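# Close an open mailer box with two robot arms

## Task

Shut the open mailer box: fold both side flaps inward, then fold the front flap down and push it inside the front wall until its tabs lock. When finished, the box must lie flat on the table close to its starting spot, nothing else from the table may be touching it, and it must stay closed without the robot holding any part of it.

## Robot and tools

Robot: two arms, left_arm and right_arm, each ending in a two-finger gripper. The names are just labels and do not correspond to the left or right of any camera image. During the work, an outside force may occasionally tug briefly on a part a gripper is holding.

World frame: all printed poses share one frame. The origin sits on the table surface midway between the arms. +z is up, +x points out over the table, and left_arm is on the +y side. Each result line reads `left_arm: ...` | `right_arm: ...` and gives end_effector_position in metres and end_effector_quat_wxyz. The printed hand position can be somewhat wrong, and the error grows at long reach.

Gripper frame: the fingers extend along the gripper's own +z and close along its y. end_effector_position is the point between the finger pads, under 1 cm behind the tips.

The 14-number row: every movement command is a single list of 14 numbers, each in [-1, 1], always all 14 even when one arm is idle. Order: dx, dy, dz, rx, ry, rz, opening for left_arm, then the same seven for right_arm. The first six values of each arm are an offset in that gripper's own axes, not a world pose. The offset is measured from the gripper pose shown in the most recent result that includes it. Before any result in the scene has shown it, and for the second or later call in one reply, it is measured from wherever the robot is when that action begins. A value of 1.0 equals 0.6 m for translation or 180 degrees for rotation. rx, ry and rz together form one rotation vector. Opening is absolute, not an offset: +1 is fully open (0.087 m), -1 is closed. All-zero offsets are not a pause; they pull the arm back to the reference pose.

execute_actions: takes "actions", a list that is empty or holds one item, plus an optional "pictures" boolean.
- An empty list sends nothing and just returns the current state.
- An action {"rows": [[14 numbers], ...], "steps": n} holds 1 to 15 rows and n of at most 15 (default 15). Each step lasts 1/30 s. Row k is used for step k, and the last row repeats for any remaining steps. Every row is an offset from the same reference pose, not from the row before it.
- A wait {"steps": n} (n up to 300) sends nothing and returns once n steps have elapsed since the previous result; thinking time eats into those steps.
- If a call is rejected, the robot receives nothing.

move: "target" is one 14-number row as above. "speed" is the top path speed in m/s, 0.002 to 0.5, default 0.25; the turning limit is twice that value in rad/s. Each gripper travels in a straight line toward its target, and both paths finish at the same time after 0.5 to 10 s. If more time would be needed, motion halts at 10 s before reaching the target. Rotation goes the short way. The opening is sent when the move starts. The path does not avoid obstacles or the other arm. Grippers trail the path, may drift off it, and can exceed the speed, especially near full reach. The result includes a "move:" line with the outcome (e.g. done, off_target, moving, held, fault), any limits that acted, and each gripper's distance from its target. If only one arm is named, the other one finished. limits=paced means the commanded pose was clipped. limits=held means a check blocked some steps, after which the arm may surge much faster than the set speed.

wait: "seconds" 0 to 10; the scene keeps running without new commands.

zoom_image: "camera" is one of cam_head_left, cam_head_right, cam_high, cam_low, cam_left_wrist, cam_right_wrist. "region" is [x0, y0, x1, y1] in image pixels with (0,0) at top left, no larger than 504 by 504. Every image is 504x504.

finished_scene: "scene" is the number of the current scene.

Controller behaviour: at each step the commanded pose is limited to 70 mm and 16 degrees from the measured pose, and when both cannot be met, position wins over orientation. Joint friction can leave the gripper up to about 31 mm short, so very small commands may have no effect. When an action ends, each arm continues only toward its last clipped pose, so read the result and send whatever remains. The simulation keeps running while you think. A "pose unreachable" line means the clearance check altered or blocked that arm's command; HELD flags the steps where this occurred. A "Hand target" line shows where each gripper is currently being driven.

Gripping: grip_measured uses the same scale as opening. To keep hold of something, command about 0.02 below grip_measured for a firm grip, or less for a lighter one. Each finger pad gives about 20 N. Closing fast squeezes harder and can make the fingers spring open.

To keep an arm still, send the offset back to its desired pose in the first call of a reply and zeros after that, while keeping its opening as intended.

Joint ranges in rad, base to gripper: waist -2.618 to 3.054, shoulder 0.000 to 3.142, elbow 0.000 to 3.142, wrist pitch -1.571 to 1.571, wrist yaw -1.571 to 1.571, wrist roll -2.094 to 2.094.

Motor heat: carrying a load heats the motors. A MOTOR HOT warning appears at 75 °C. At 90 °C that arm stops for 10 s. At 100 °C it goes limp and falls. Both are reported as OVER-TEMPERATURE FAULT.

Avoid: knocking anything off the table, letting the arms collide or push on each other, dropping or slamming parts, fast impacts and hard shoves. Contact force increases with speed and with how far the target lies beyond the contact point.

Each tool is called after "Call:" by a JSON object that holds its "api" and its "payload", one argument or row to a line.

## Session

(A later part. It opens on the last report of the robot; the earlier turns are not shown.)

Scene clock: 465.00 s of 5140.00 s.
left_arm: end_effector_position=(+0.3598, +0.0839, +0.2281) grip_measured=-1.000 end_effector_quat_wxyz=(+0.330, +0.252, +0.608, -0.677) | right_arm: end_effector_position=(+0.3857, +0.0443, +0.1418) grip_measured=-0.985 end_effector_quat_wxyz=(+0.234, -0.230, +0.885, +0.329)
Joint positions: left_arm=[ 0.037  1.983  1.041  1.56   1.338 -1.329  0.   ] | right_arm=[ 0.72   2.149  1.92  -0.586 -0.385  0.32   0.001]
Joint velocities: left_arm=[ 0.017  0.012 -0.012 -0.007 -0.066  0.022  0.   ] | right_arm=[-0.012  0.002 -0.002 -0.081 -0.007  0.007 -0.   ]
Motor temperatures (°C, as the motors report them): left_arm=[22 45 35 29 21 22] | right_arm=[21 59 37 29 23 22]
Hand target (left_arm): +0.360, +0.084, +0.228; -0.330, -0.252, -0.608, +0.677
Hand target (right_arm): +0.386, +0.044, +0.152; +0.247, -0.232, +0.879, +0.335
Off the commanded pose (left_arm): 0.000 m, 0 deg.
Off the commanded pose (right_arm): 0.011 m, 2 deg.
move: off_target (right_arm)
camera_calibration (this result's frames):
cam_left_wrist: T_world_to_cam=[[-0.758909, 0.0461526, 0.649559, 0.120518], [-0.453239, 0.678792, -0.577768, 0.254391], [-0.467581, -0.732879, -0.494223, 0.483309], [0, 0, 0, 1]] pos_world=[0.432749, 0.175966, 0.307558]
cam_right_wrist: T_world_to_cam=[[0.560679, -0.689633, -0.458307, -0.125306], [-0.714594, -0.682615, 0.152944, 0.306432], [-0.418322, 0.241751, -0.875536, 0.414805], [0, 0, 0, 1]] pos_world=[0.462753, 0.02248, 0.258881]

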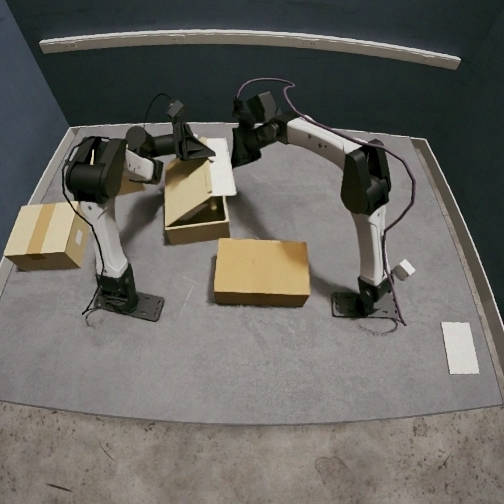

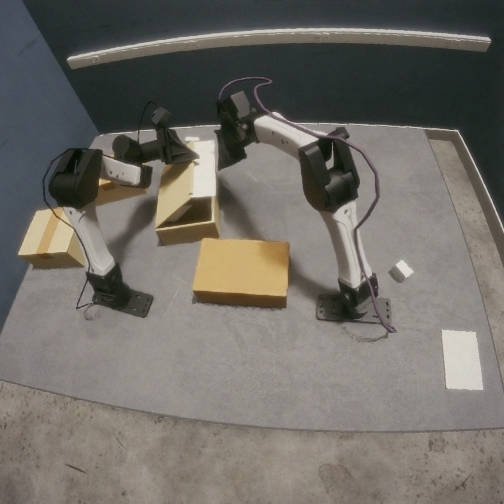

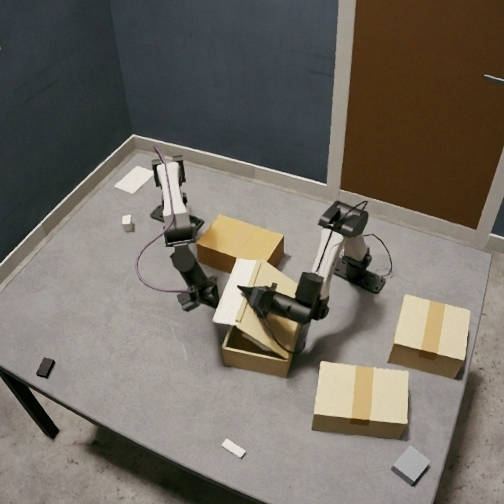

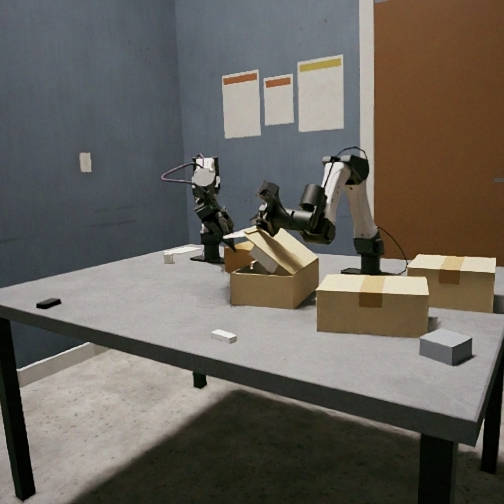

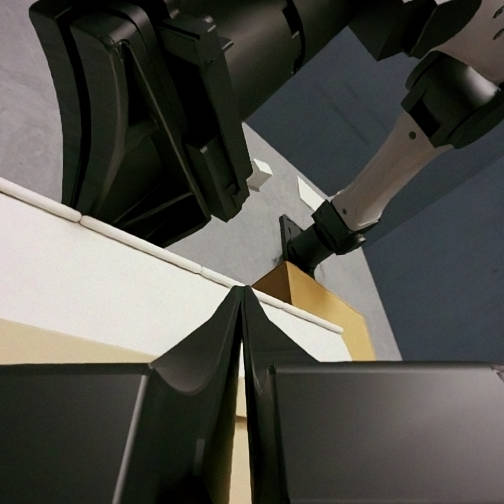

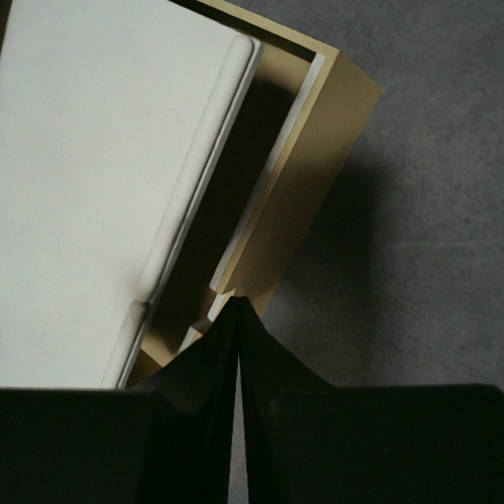

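Call:
{"api": "move", "payload": {
  "target": [0,0,0,0,0,0,-1, -0.085,0.05,-0.145,0,0,0,-1],
  "speed": 0.08
}}

Call:
{"api": "move", "payload": {
  "target": [0,0,0,0,0,0,-1, -0.026,0.078,0.076,0,0,0,-1],
  "speed": 0.06
}}

Call:
{"api": "move", "payload": {
  "target": [0,0,0,0,0,0,-1, 0.079,-0.05,0.122,0,0,0,-1],
  "speed": 0.04
}}

Scene clock: 471.63 s of 5140.00 s.
left_arm: end_effector_position=(+0.3598, +0.0839, +0.2281) grip_measured=-1.000 end_effector_quat_wxyz=(+0.330, +0.252, +0.608, -0.677) | right_arm: end_effector_position=(+0.3834, +0.0194, +0.2417) grip_measured=-0.985 end_effector_quat_wxyz=(+0.233, -0.228, +0.886, +0.329)
Joint positions: left_arm=[ 0.037  1.983  1.041  1.56   1.338 -1.329  0.   ] | right_arm=[ 0.68   2.188  2.397 -1.036 -0.41   0.294  0.001]
Joint velocities: left_arm=[-0.017 -0.007  0.002 -0.022 -0.037  0.037  0.   ] | right_arm=[ 0.002  0.007  0.012 -0.081 -0.051 -0.066 -0.001]
Motor temperatures (°C, as the motors report them): left_arm=[22 45 35 29 21 22] | right_arm=[21 59 37 29 23 22]
Hand target (left_arm): +0.360, +0.084, +0.228; -0.330, -0.252, -0.608, +0.677
Hand target (right_arm): +0.386, +0.018, +0.244; +0.234, -0.230, +0.885, +0.330
Off the commanded pose (left_arm): 0.000 m, 0 deg.
Off the commanded pose (right_arm): 0.004 m, 0 deg.
After step 90, 1.63 s passed at rest.
move: done
camera_calibration (this result's frames):
cam_left_wrist: T_world_to_cam=[[-0.758909, 0.0461526, 0.649559, 0.120518], [-0.453239, 0.678792, -0.577768, 0.254391], [-0.467581, -0.732879, -0.494223, 0.483309], [0, 0, 0, 1]] pos_world=[0.432749, 0.175966, 0.307558]
cam_right_wrist: T_world_to_cam=[[0.556193, -0.692424, -0.459564, -0.0933157], [-0.71743, -0.679164, 0.155017, 0.273019], [-0.419457, 0.243486, -0.874512, 0.50756], [0, 0, 0, 1]] pos_world=[0.460673, -0.00277341, 0.35866]

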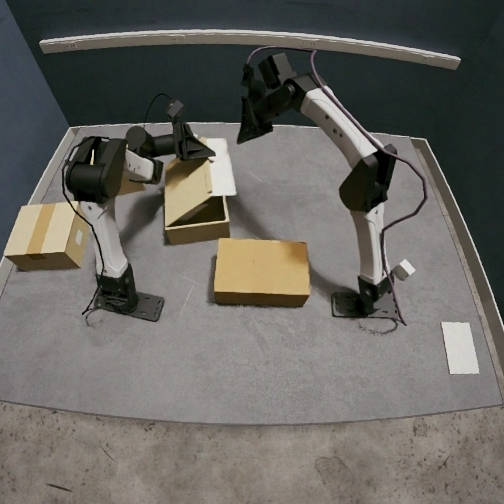

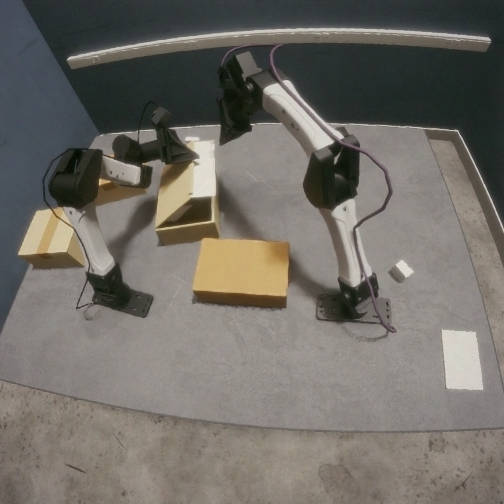

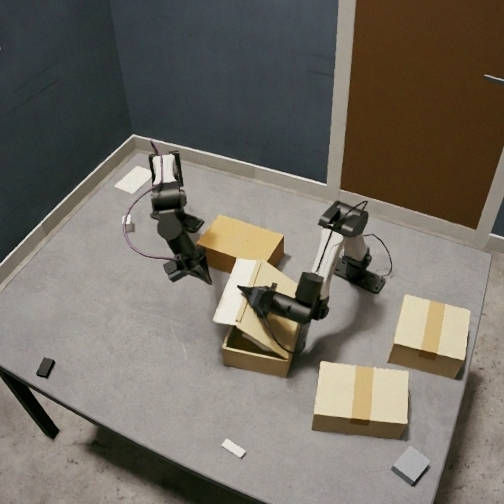

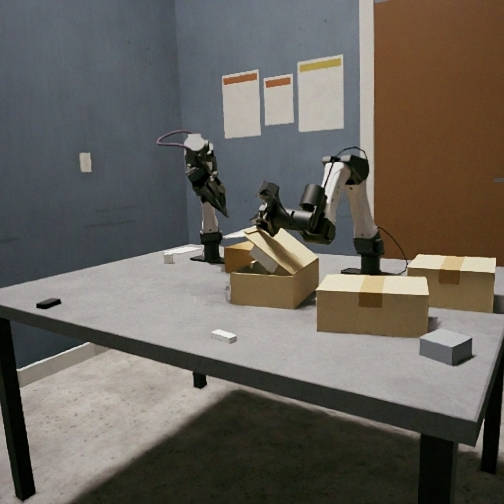

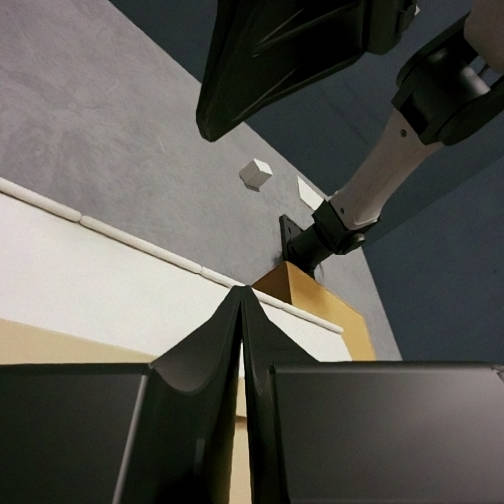

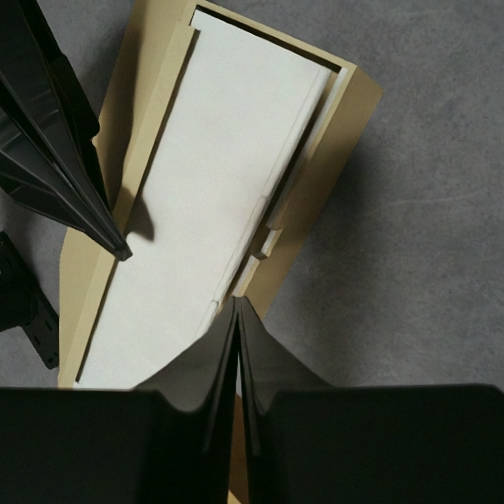

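Scene clock: 473.10 s of 5140.00 s.
left_arm: end_effector_position=(+0.3598, +0.0839, +0.2281) grip_measured=-1.000 end_effector_quat_wxyz=(+0.330, +0.252, +0.608, -0.677) | right_arm: end_effector_position=(+0.3820, +0.0831, +0.2405) grip_measured=-0.985 end_effector_quat_wxyz=(+0.250, -0.224, +0.878, +0.341)
Joint positions: left_arm=[ 0.037  1.983  1.041  1.56   1.338 -1.329  0.   ] | right_arm=[ 0.786  2.449  2.827 -1.126 -0.337  0.389  0.001]
Joint velocities: left_arm=[-0.002 -0.012  0.017  0.037 -0.095 -0.037  0.   ] | right_arm=[ 0.012 -0.017 -0.007 -0.051  0.007 -0.007 -0.   ]
Motor temperatures (°C, as the motors report them): left_arm=[22 45 35 29 21 22] | right_arm=[21 59 37 29 22 22]
Hand target (left_arm): +0.360, +0.084, +0.228; -0.330, -0.252, -0.608, +0.677
Hand target (right_arm): +0.383, +0.086, +0.242; +0.255, -0.220, +0.877, +0.343
Off the commanded pose (left_arm): 0.000 m, 0 deg.
Off the commanded pose (right_arm): 0.004 m, 3 deg.
elbow stopped short (right arm): the move would have taken joint 3 (elbow) straighter than the controller allows; a more bent joint 3 avoids this.
move: off_target (right_arm)
camera_calibration (this result's frames):
cam_left_wrist: T_world_to_cam=[[-0.758909, 0.0461526, 0.649559, 0.120518], [-0.453239, 0.678792, -0.577768, 0.254391], [-0.467581, -0.732879, -0.494223, 0.483309], [0, 0, 0, 1]] pos_world=[0.432749, 0.175966, 0.307558]
cam_right_wrist: T_world_to_cam=[[0.563071, -0.680093, -0.469494, -0.0502434], [-0.726526, -0.67812, 0.110968, 0.329522], [-0.393842, 0.278616, -0.875935, 0.477991], [0, 0, 0, 1]] pos_world=[0.455949, 0.0561089, 0.358533]

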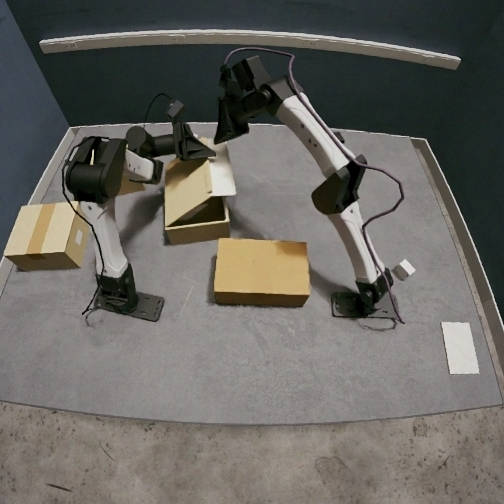

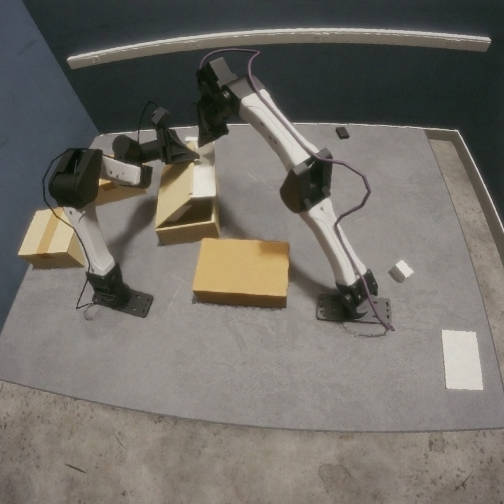

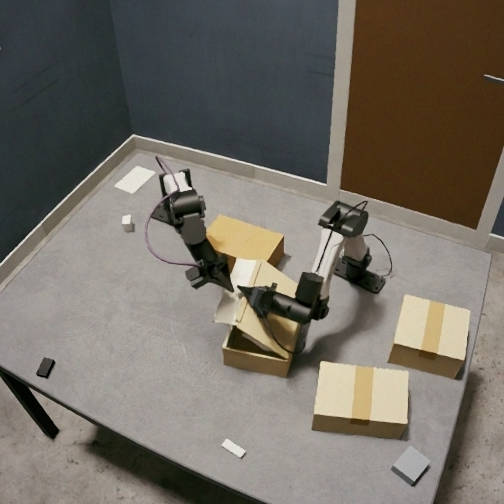

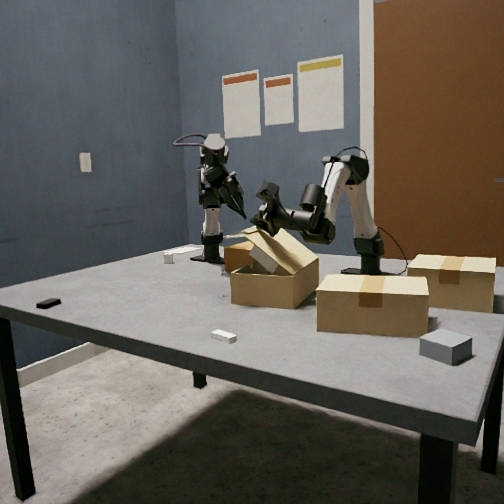

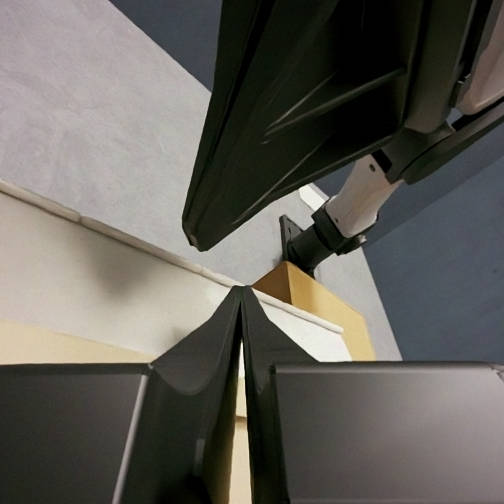

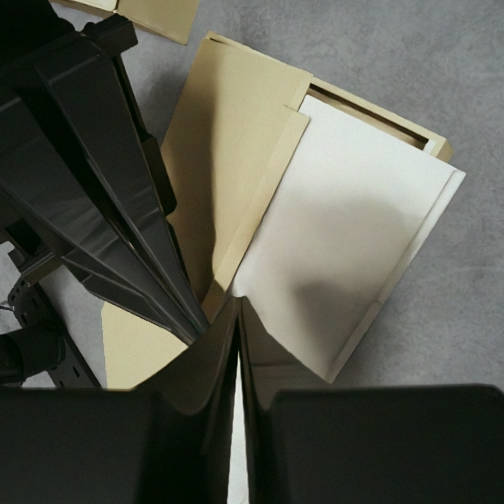

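Scene clock: 475.67 s of 5140.00 s.
left_arm: end_effector_position=(+0.3598, +0.0839, +0.2281) grip_measured=-1.000 end_effector_quat_wxyz=(+0.330, +0.252, +0.608, -0.677) | right_arm: end_effector_position=(+0.3863, +0.0998, +0.1422) grip_measured=-0.985 end_effector_quat_wxyz=(+0.241, -0.225, +0.883, +0.333)
Joint positions: left_arm=[ 0.037  1.983  1.041  1.56   1.338 -1.329  0.   ] | right_arm=[ 0.806  2.305  2.162 -0.628 -0.32   0.399  0.001]
Joint velocities: left_arm=[-0.012 -0.012  0.002  0.037  0.022  0.022  0.   ] | right_arm=[ 0.002 -0.007 -0.012  0.007 -0.007 -0.022  0.   ]
Motor temperatures (°C, as the motors report them): left_arm=[22 45 35 29 21 22] | right_arm=[21 59 37 30 22 22]
Hand target (left_arm): +0.360, +0.084, +0.228; -0.330, -0.252, -0.608, +0.677
Hand target (right_arm): +0.383, +0.104, +0.150; +0.250, -0.225, +0.878, +0.341
Off the commanded pose (left_arm): 0.000 m, 0 deg.
Off the commanded pose (right_arm): 0.010 m, 2 deg.
move: done
camera_calibration (this result's frames):
cam_left_wrist: T_world_to_cam=[[-0.758909, 0.0461526, 0.649559, 0.120518], [-0.453239, 0.678792, -0.577768, 0.254391], [-0.467581, -0.732879, -0.494223, 0.483309], [0, 0, 0, 1]] pos_world=[0.432749, 0.175966, 0.307558]
cam_right_wrist: T_world_to_cam=[[0.556391, -0.68959, -0.463568, -0.0847097], [-0.724084, -0.67605, 0.136599, 0.350022], [-0.407592, 0.259659, -0.875469, 0.39609], [0, 0, 0, 1]] pos_world=[0.46202, 0.0753688, 0.259683]

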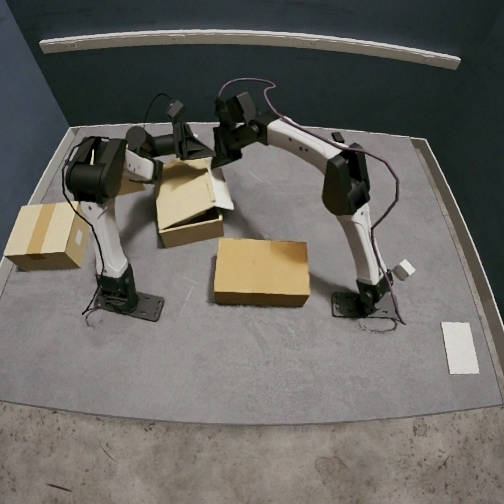

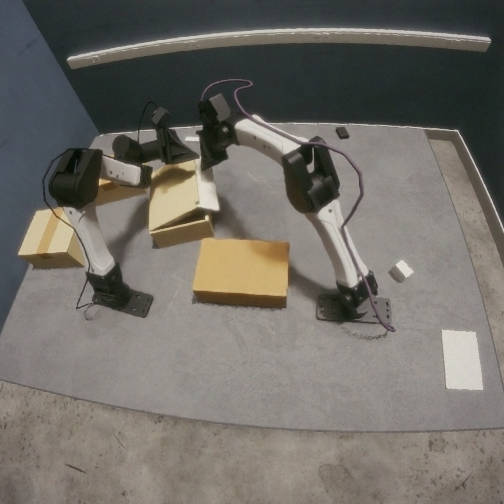

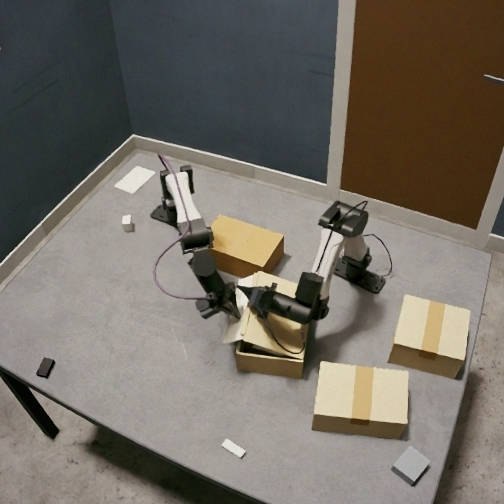

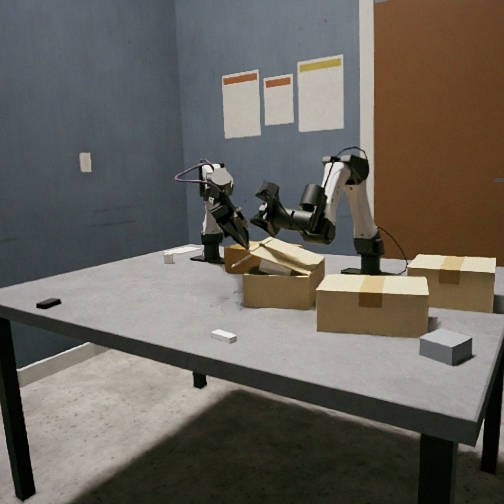

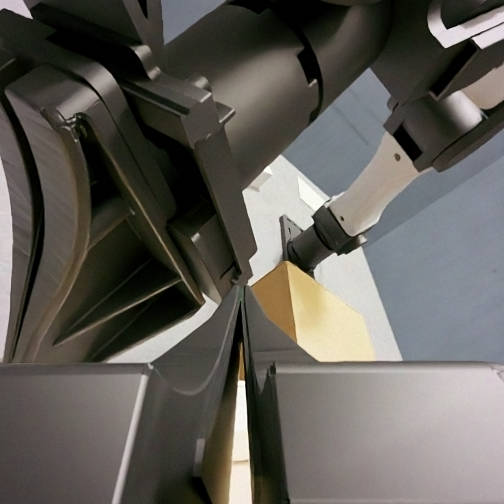

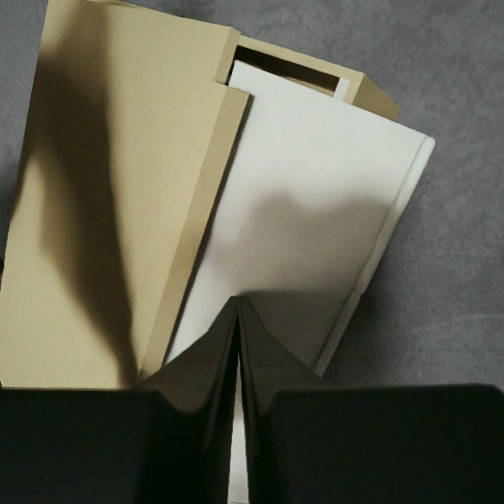

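Call:
{"api": "move", "payload": {
  "target": [-0.04,-0.04,-0.41,-0.5,0,0,-1, -0.085,0.05,-0.145,0,0,0,-1],
  "speed": 0.12
}}

Scene clock: 488.37 s of 5140.00 s.
left_arm: end_effector_position=(+0.3464, +0.3301, +0.2280) grip_measured=-1.000 end_effector_quat_wxyz=(+0.409, -0.049, +0.910, -0.052) | right_arm: end_effector_position=(+0.3824, +0.0740, +0.2465) grip_measured=-0.985 end_effector_quat_wxyz=(+0.250, -0.221, +0.880, +0.339)
Joint positions: left_arm=[ 0.302  1.275  1.268 -0.725  0.155 -0.042  0.   ] | right_arm=[ 0.773  2.432  2.828 -1.15  -0.341  0.383  0.001]
Joint velocities: left_arm=[ 0.027 -0.002  0.032 -0.007 -0.022 -0.007  0.   ] | right_arm=[ 0.017 -0.012 -0.012  0.007 -0.037 -0.007 -0.001]
Motor temperatures (°C, as the motors report them): left_arm=[22 44 36 29 21 22] | right_arm=[21 59 37 30 22 22]
Hand target (left_arm): +0.342, +0.330, +0.232; +0.406, -0.049, +0.911, -0.048
Hand target (right_arm): +0.385, +0.071, +0.244; +0.247, -0.222, +0.881, +0.338
Off the commanded pose (left_arm): 0.004 m, 1 deg.
Off the commanded pose (right_arm): 0.005 m, 1 deg.
elbow stopped short (right arm): the move would have taken joint 3 (elbow) straighter than the controller allows; a more bent joint 3 avoids this.
After step 90, 2.73 s passed at rest.
move: done
camera_calibration (this result's frames):
cam_left_wrist: T_world_to_cam=[[0.0377352, -0.990636, 0.131212, 0.283526], [-0.998441, -0.0319722, 0.0457543, 0.362494], [-0.0411307, -0.132734, -0.990298, 0.424745], [0, 0, 0, 1]] pos_world=[0.3687, 0.348839, 0.366836]
cam_right_wrist: T_world_to_cam=[[0.557164, -0.685723, -0.46835, -0.0513987], [-0.730766, -0.672758, 0.11566, 0.322969], [-0.394397, 0.277813, -0.87594, 0.486221], [0, 0, 0, 1]] pos_world=[0.456416, 0.0469561, 0.364473]

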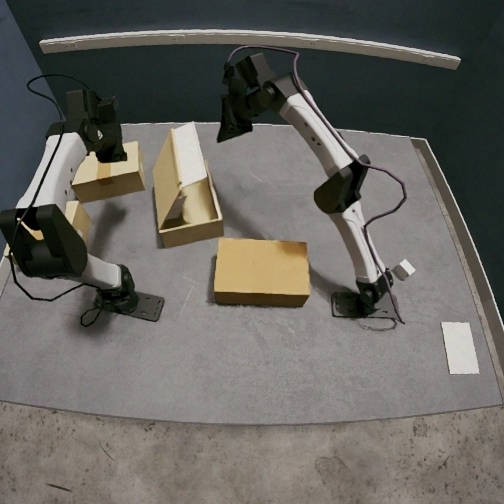

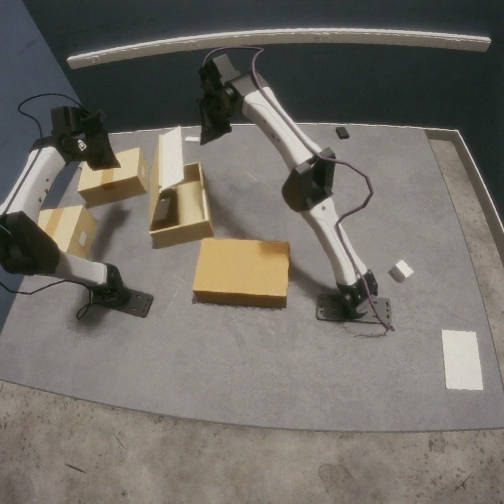

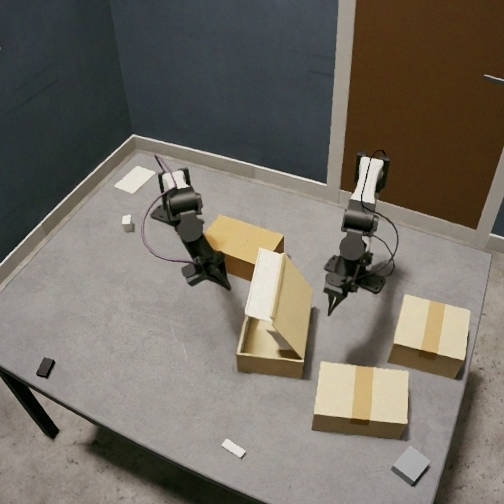

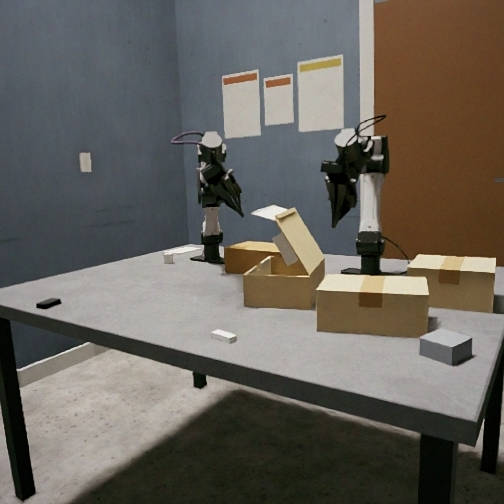

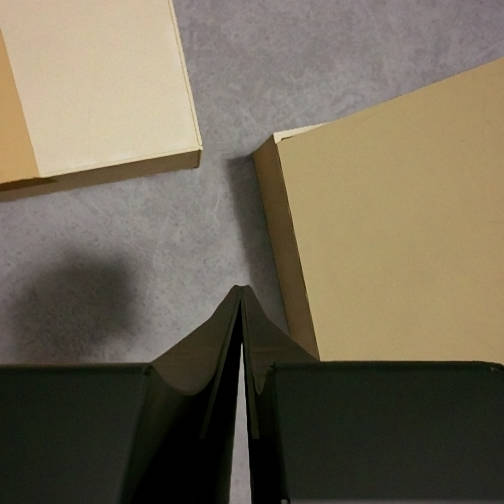

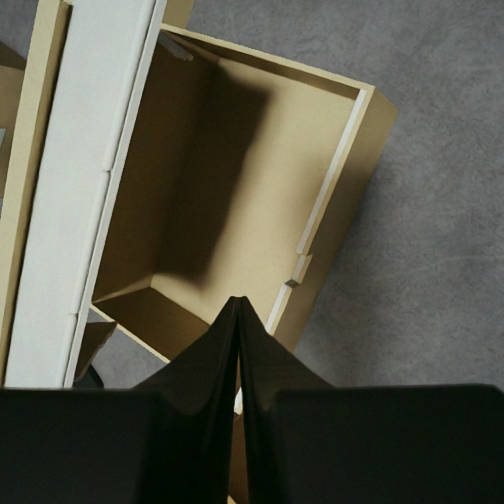

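Call:
{"api": "move", "payload": {
  "target": [0.248,0.025,-0.158,0,0,0,-1, 0,-0.1,-0.1,0,0,0,-1],
  "speed": 0.12
}}

Call:
{"api": "move", "payload": {
  "target": [0.183,-0.237,0.145,0,0,0,-1, 0,0,0,0,0,0,-1],
  "speed": 0.1
}}

Scene clock: 494.37 s of 5140.00 s.
left_arm: end_effector_position=(+0.1833, +0.3296, +0.1927) grip_measured=-1.000 end_effector_quat_wxyz=(+0.426, -0.044, +0.903, -0.043) | right_arm: end_effector_position=(+0.3969, -0.0073, +0.2465) grip_measured=-0.985 end_effector_quat_wxyz=(+0.237, -0.215, +0.887, +0.334)
Joint positions: left_arm=[ 0.546  0.604  0.868 -0.997  0.329  0.134  0.   ] | right_arm=[ 0.613  2.154  2.355 -1.032 -0.451  0.269  0.001]
Joint velocities: left_arm=[-0.002  0.007 -0.002 -0.081  0.037 -0.037  0.   ] | right_arm=[ 0.017 -0.012 -0.012  0.051  0.007 -0.007 -0.   ]
Motor temperatures (°C, as the motors report them): left_arm=[22 43 36 30 21 22] | right_arm=[21 59 37 30 22 22]
Hand target (left_arm): +0.175, +0.327, +0.181; +0.409, -0.047, +0.910, -0.049
Hand target (right_arm): +0.397, -0.009, +0.255; +0.249, -0.221, +0.880, +0.339
Off the commanded pose (left_arm): 0.016 m, 2 deg.
Off the commanded pose (right_arm): 0.010 m, 2 deg.
After step 90, 0.93 s passed at rest.
move: off_target (left_arm)
camera_calibration (this result's frames):
cam_left_wrist: T_world_to_cam=[[0.0337713, -0.993172, 0.111668, 0.299084], [-0.999421, -0.0330841, 0.00800172, 0.209054], [-0.00425265, -0.111873, -0.993713, 0.370041], [0, 0, 0, 1]] pos_world=[0.200406, 0.345356, 0.332644]
cam_right_wrist: T_world_to_cam=[[0.53909, -0.697315, -0.472371, -0.107147], [-0.732025, -0.665297, 0.146694, 0.271783], [-0.416559, 0.266706, -0.869107, 0.52153], [0, 0, 0, 1]] pos_world=[0.473962, -0.0329941, 0.362783]

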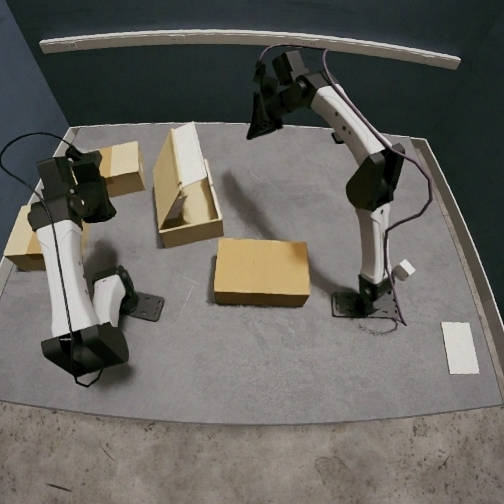

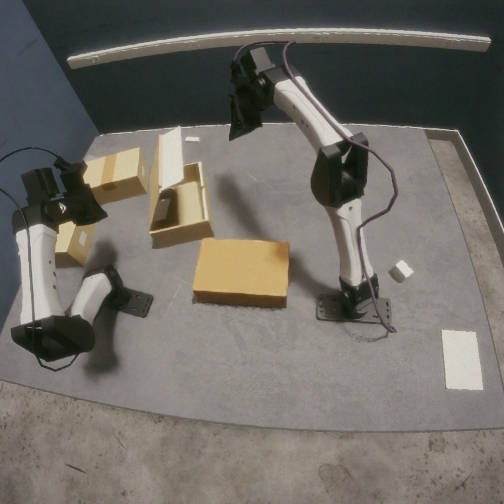

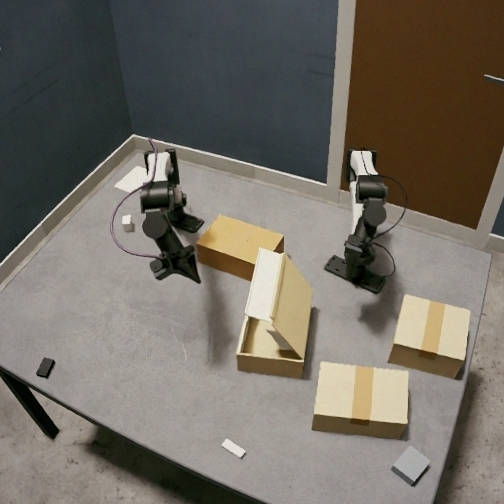

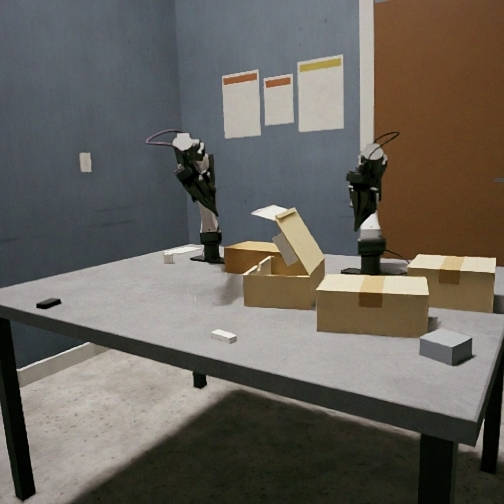

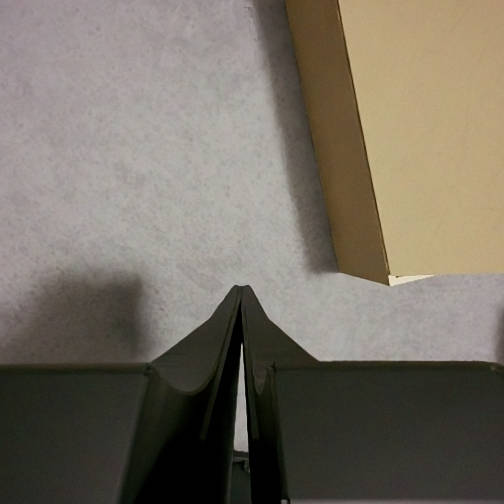

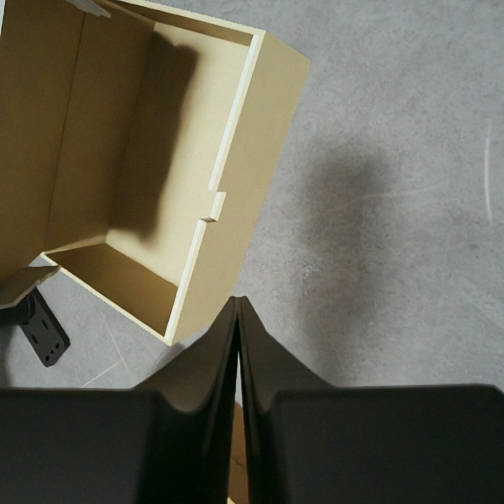

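Scene clock: 496.97 s of 5140.00 s.
left_arm: end_effector_position=(+0.1900, +0.1655, +0.0817) grip_measured=-1.000 end_effector_quat_wxyz=(+0.421, -0.056, +0.903, -0.065) | right_arm: end_effector_position=(+0.3969, -0.0073, +0.2465) grip_measured=-0.985 end_effector_quat_wxyz=(+0.237, -0.215, +0.887, +0.334)
Joint positions: left_arm=[-0.84   0.911  0.521 -0.546 -0.657 -0.909  0.   ] | right_arm=[ 0.613  2.154  2.355 -1.032 -0.451  0.269  0.001]
Joint velocities: left_arm=[-0.002 -0.012 -0.007 -0.095 -0.022 -0.037  0.   ] | right_arm=[ 0.007 -0.007  0.012  0.007 -0.007  0.066  0.   ]
Motor temperatures (°C, as the motors report them): left_arm=[22 42 36 30 21 22] | right_arm=[21 59 37 30 22 22]
Hand target (left_arm): +0.187, +0.168, +0.072; +0.416, -0.051, +0.906, -0.057
Hand target (right_arm): +0.397, -0.007, +0.246; +0.237, -0.215, +0.887, +0.334
Off the commanded pose (left_arm): 0.014 m, 3 deg.
Off the commanded pose (right_arm): 0.000 m, 0 deg.
move: off_target (left_arm)
camera_calibration (this result's frames):
cam_left_wrist: T_world_to_cam=[[0.038113, -0.986052, 0.162015, 0.142242], [-0.999194, -0.0355595, 0.0186325, 0.21069], [-0.0126114, -0.162595, -0.986612, 0.250784], [0, 0, 0, 1]] pos_world=[0.208262, 0.188527, 0.220456]
cam_right_wrist: T_world_to_cam=[[0.53909, -0.697315, -0.472371, -0.107147], [-0.732025, -0.665297, 0.146694, 0.271783], [-0.416559, 0.266706, -0.869107, 0.52153], [0, 0, 0, 1]] pos_world=[0.473962, -0.0329941, 0.362783]

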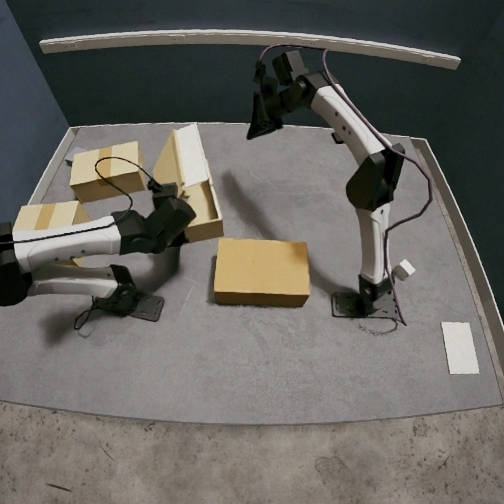

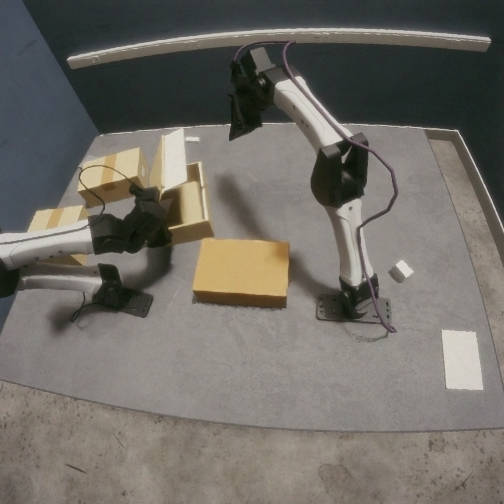

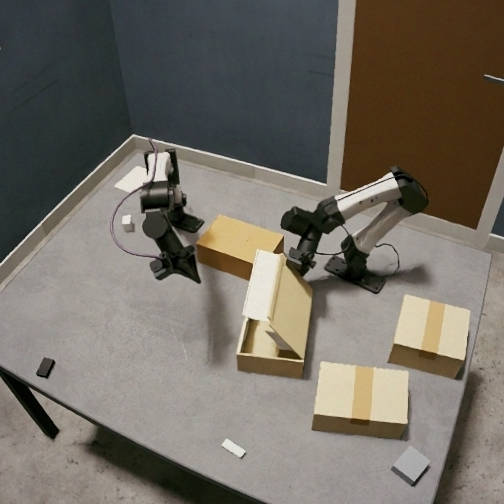

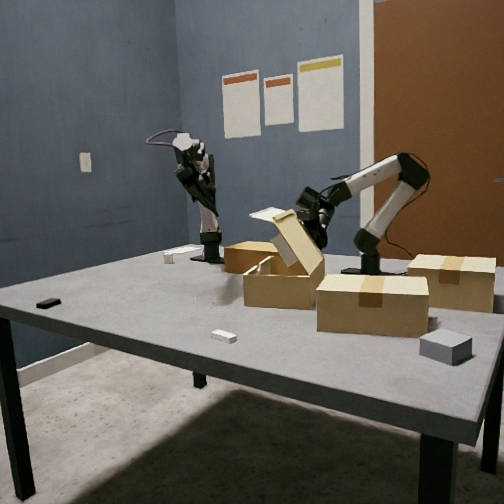

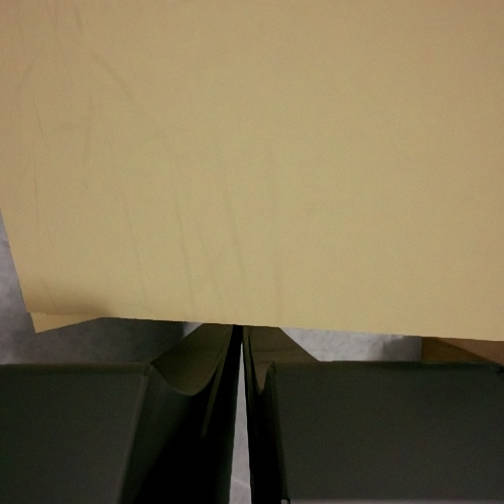

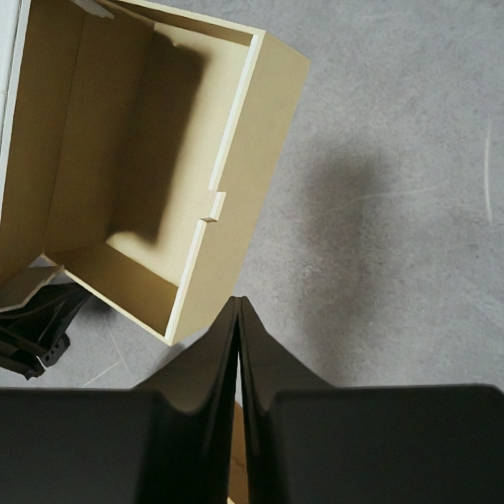

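Call:
{"api": "move", "payload": {
  "target": [-0.037,-0.03,0.142,0,0,0,-1, 0,0,0,0,0,0,-1],
  "speed": 0.04
}}

Scene clock: 501.30 s of 5140.00 s.
left_arm: end_effector_position=(+0.2676, +0.1495, +0.0455) grip_measured=-1.000 end_effector_quat_wxyz=(+0.424, -0.054, +0.902, -0.061) | right_arm: end_effector_position=(+0.3969, -0.0073, +0.2465) grip_measured=-0.985 end_effector_quat_wxyz=(+0.237, -0.215, +0.887, +0.334)
Joint positions: left_arm=[-0.579  1.279  0.521 -0.046 -0.499 -0.663  0.   ] | right_arm=[ 0.613  2.154  2.355 -1.032 -0.451  0.269  0.001]
Joint velocities: left_arm=[-0.012  0.012 -0.002  0.066  0.037  0.066  0.   ] | right_arm=[ 0.007 -0.002  0.002  0.066 -0.007  0.051  0.   ]
Motor temperatures (°C, as the motors report them): left_arm=[22 41 36 30 21 22] | right_arm=[21 58 37 30 22 22]
Hand target (left_arm): +0.273, +0.146, +0.048; +0.425, -0.055, +0.901, -0.064
Hand target (right_arm): +0.397, -0.007, +0.247; +0.237, -0.215, +0.887, +0.334
Off the commanded pose (left_arm): 0.005 m, 1 deg.
Off the commanded pose (right_arm): 0.000 m, 0 deg.
move: done
camera_calibration (this result's frames):
cam_left_wrist: T_world_to_cam=[[0.0384965, -0.987623, 0.152049, 0.129854], [-0.999244, -0.0372149, 0.0112671, 0.288903], [-0.0054692, -0.152367, -0.988309, 0.210132], [0, 0, 0, 1]] pos_world=[0.284835, 0.171016, 0.184676]
cam_right_wrist: T_world_to_cam=[[0.53909, -0.697315, -0.472371, -0.107147], [-0.732025, -0.665297, 0.146694, 0.271783], [-0.416559, 0.266706, -0.869107, 0.52153], [0, 0, 0, 1]] pos_world=[0.473962, -0.0329941, 0.362783]

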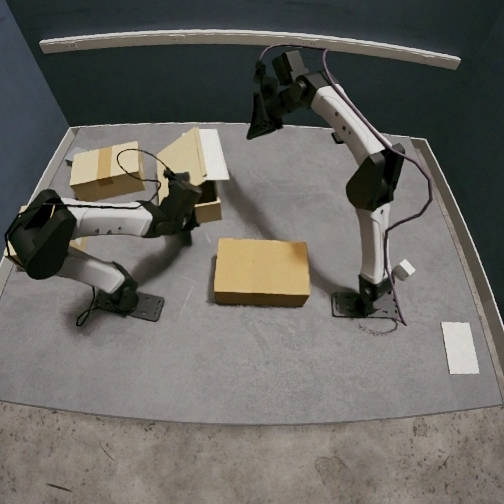

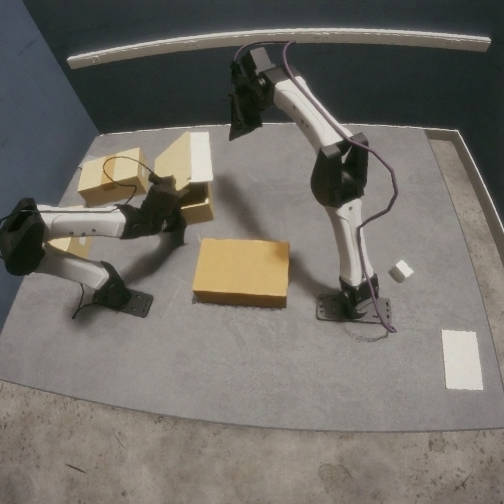

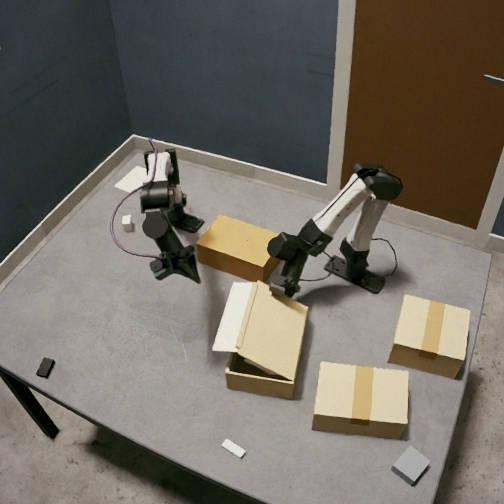

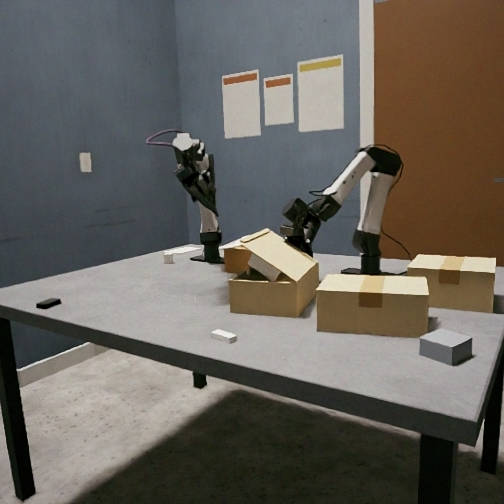

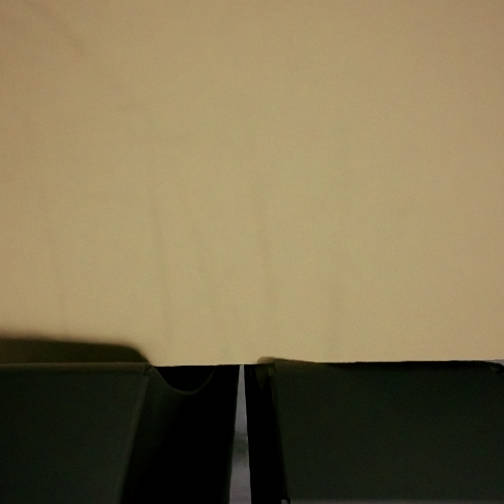

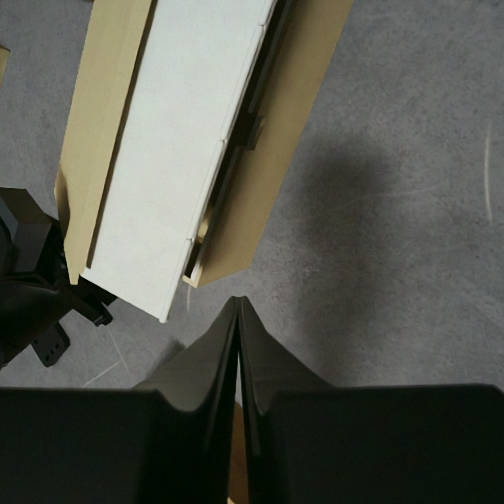

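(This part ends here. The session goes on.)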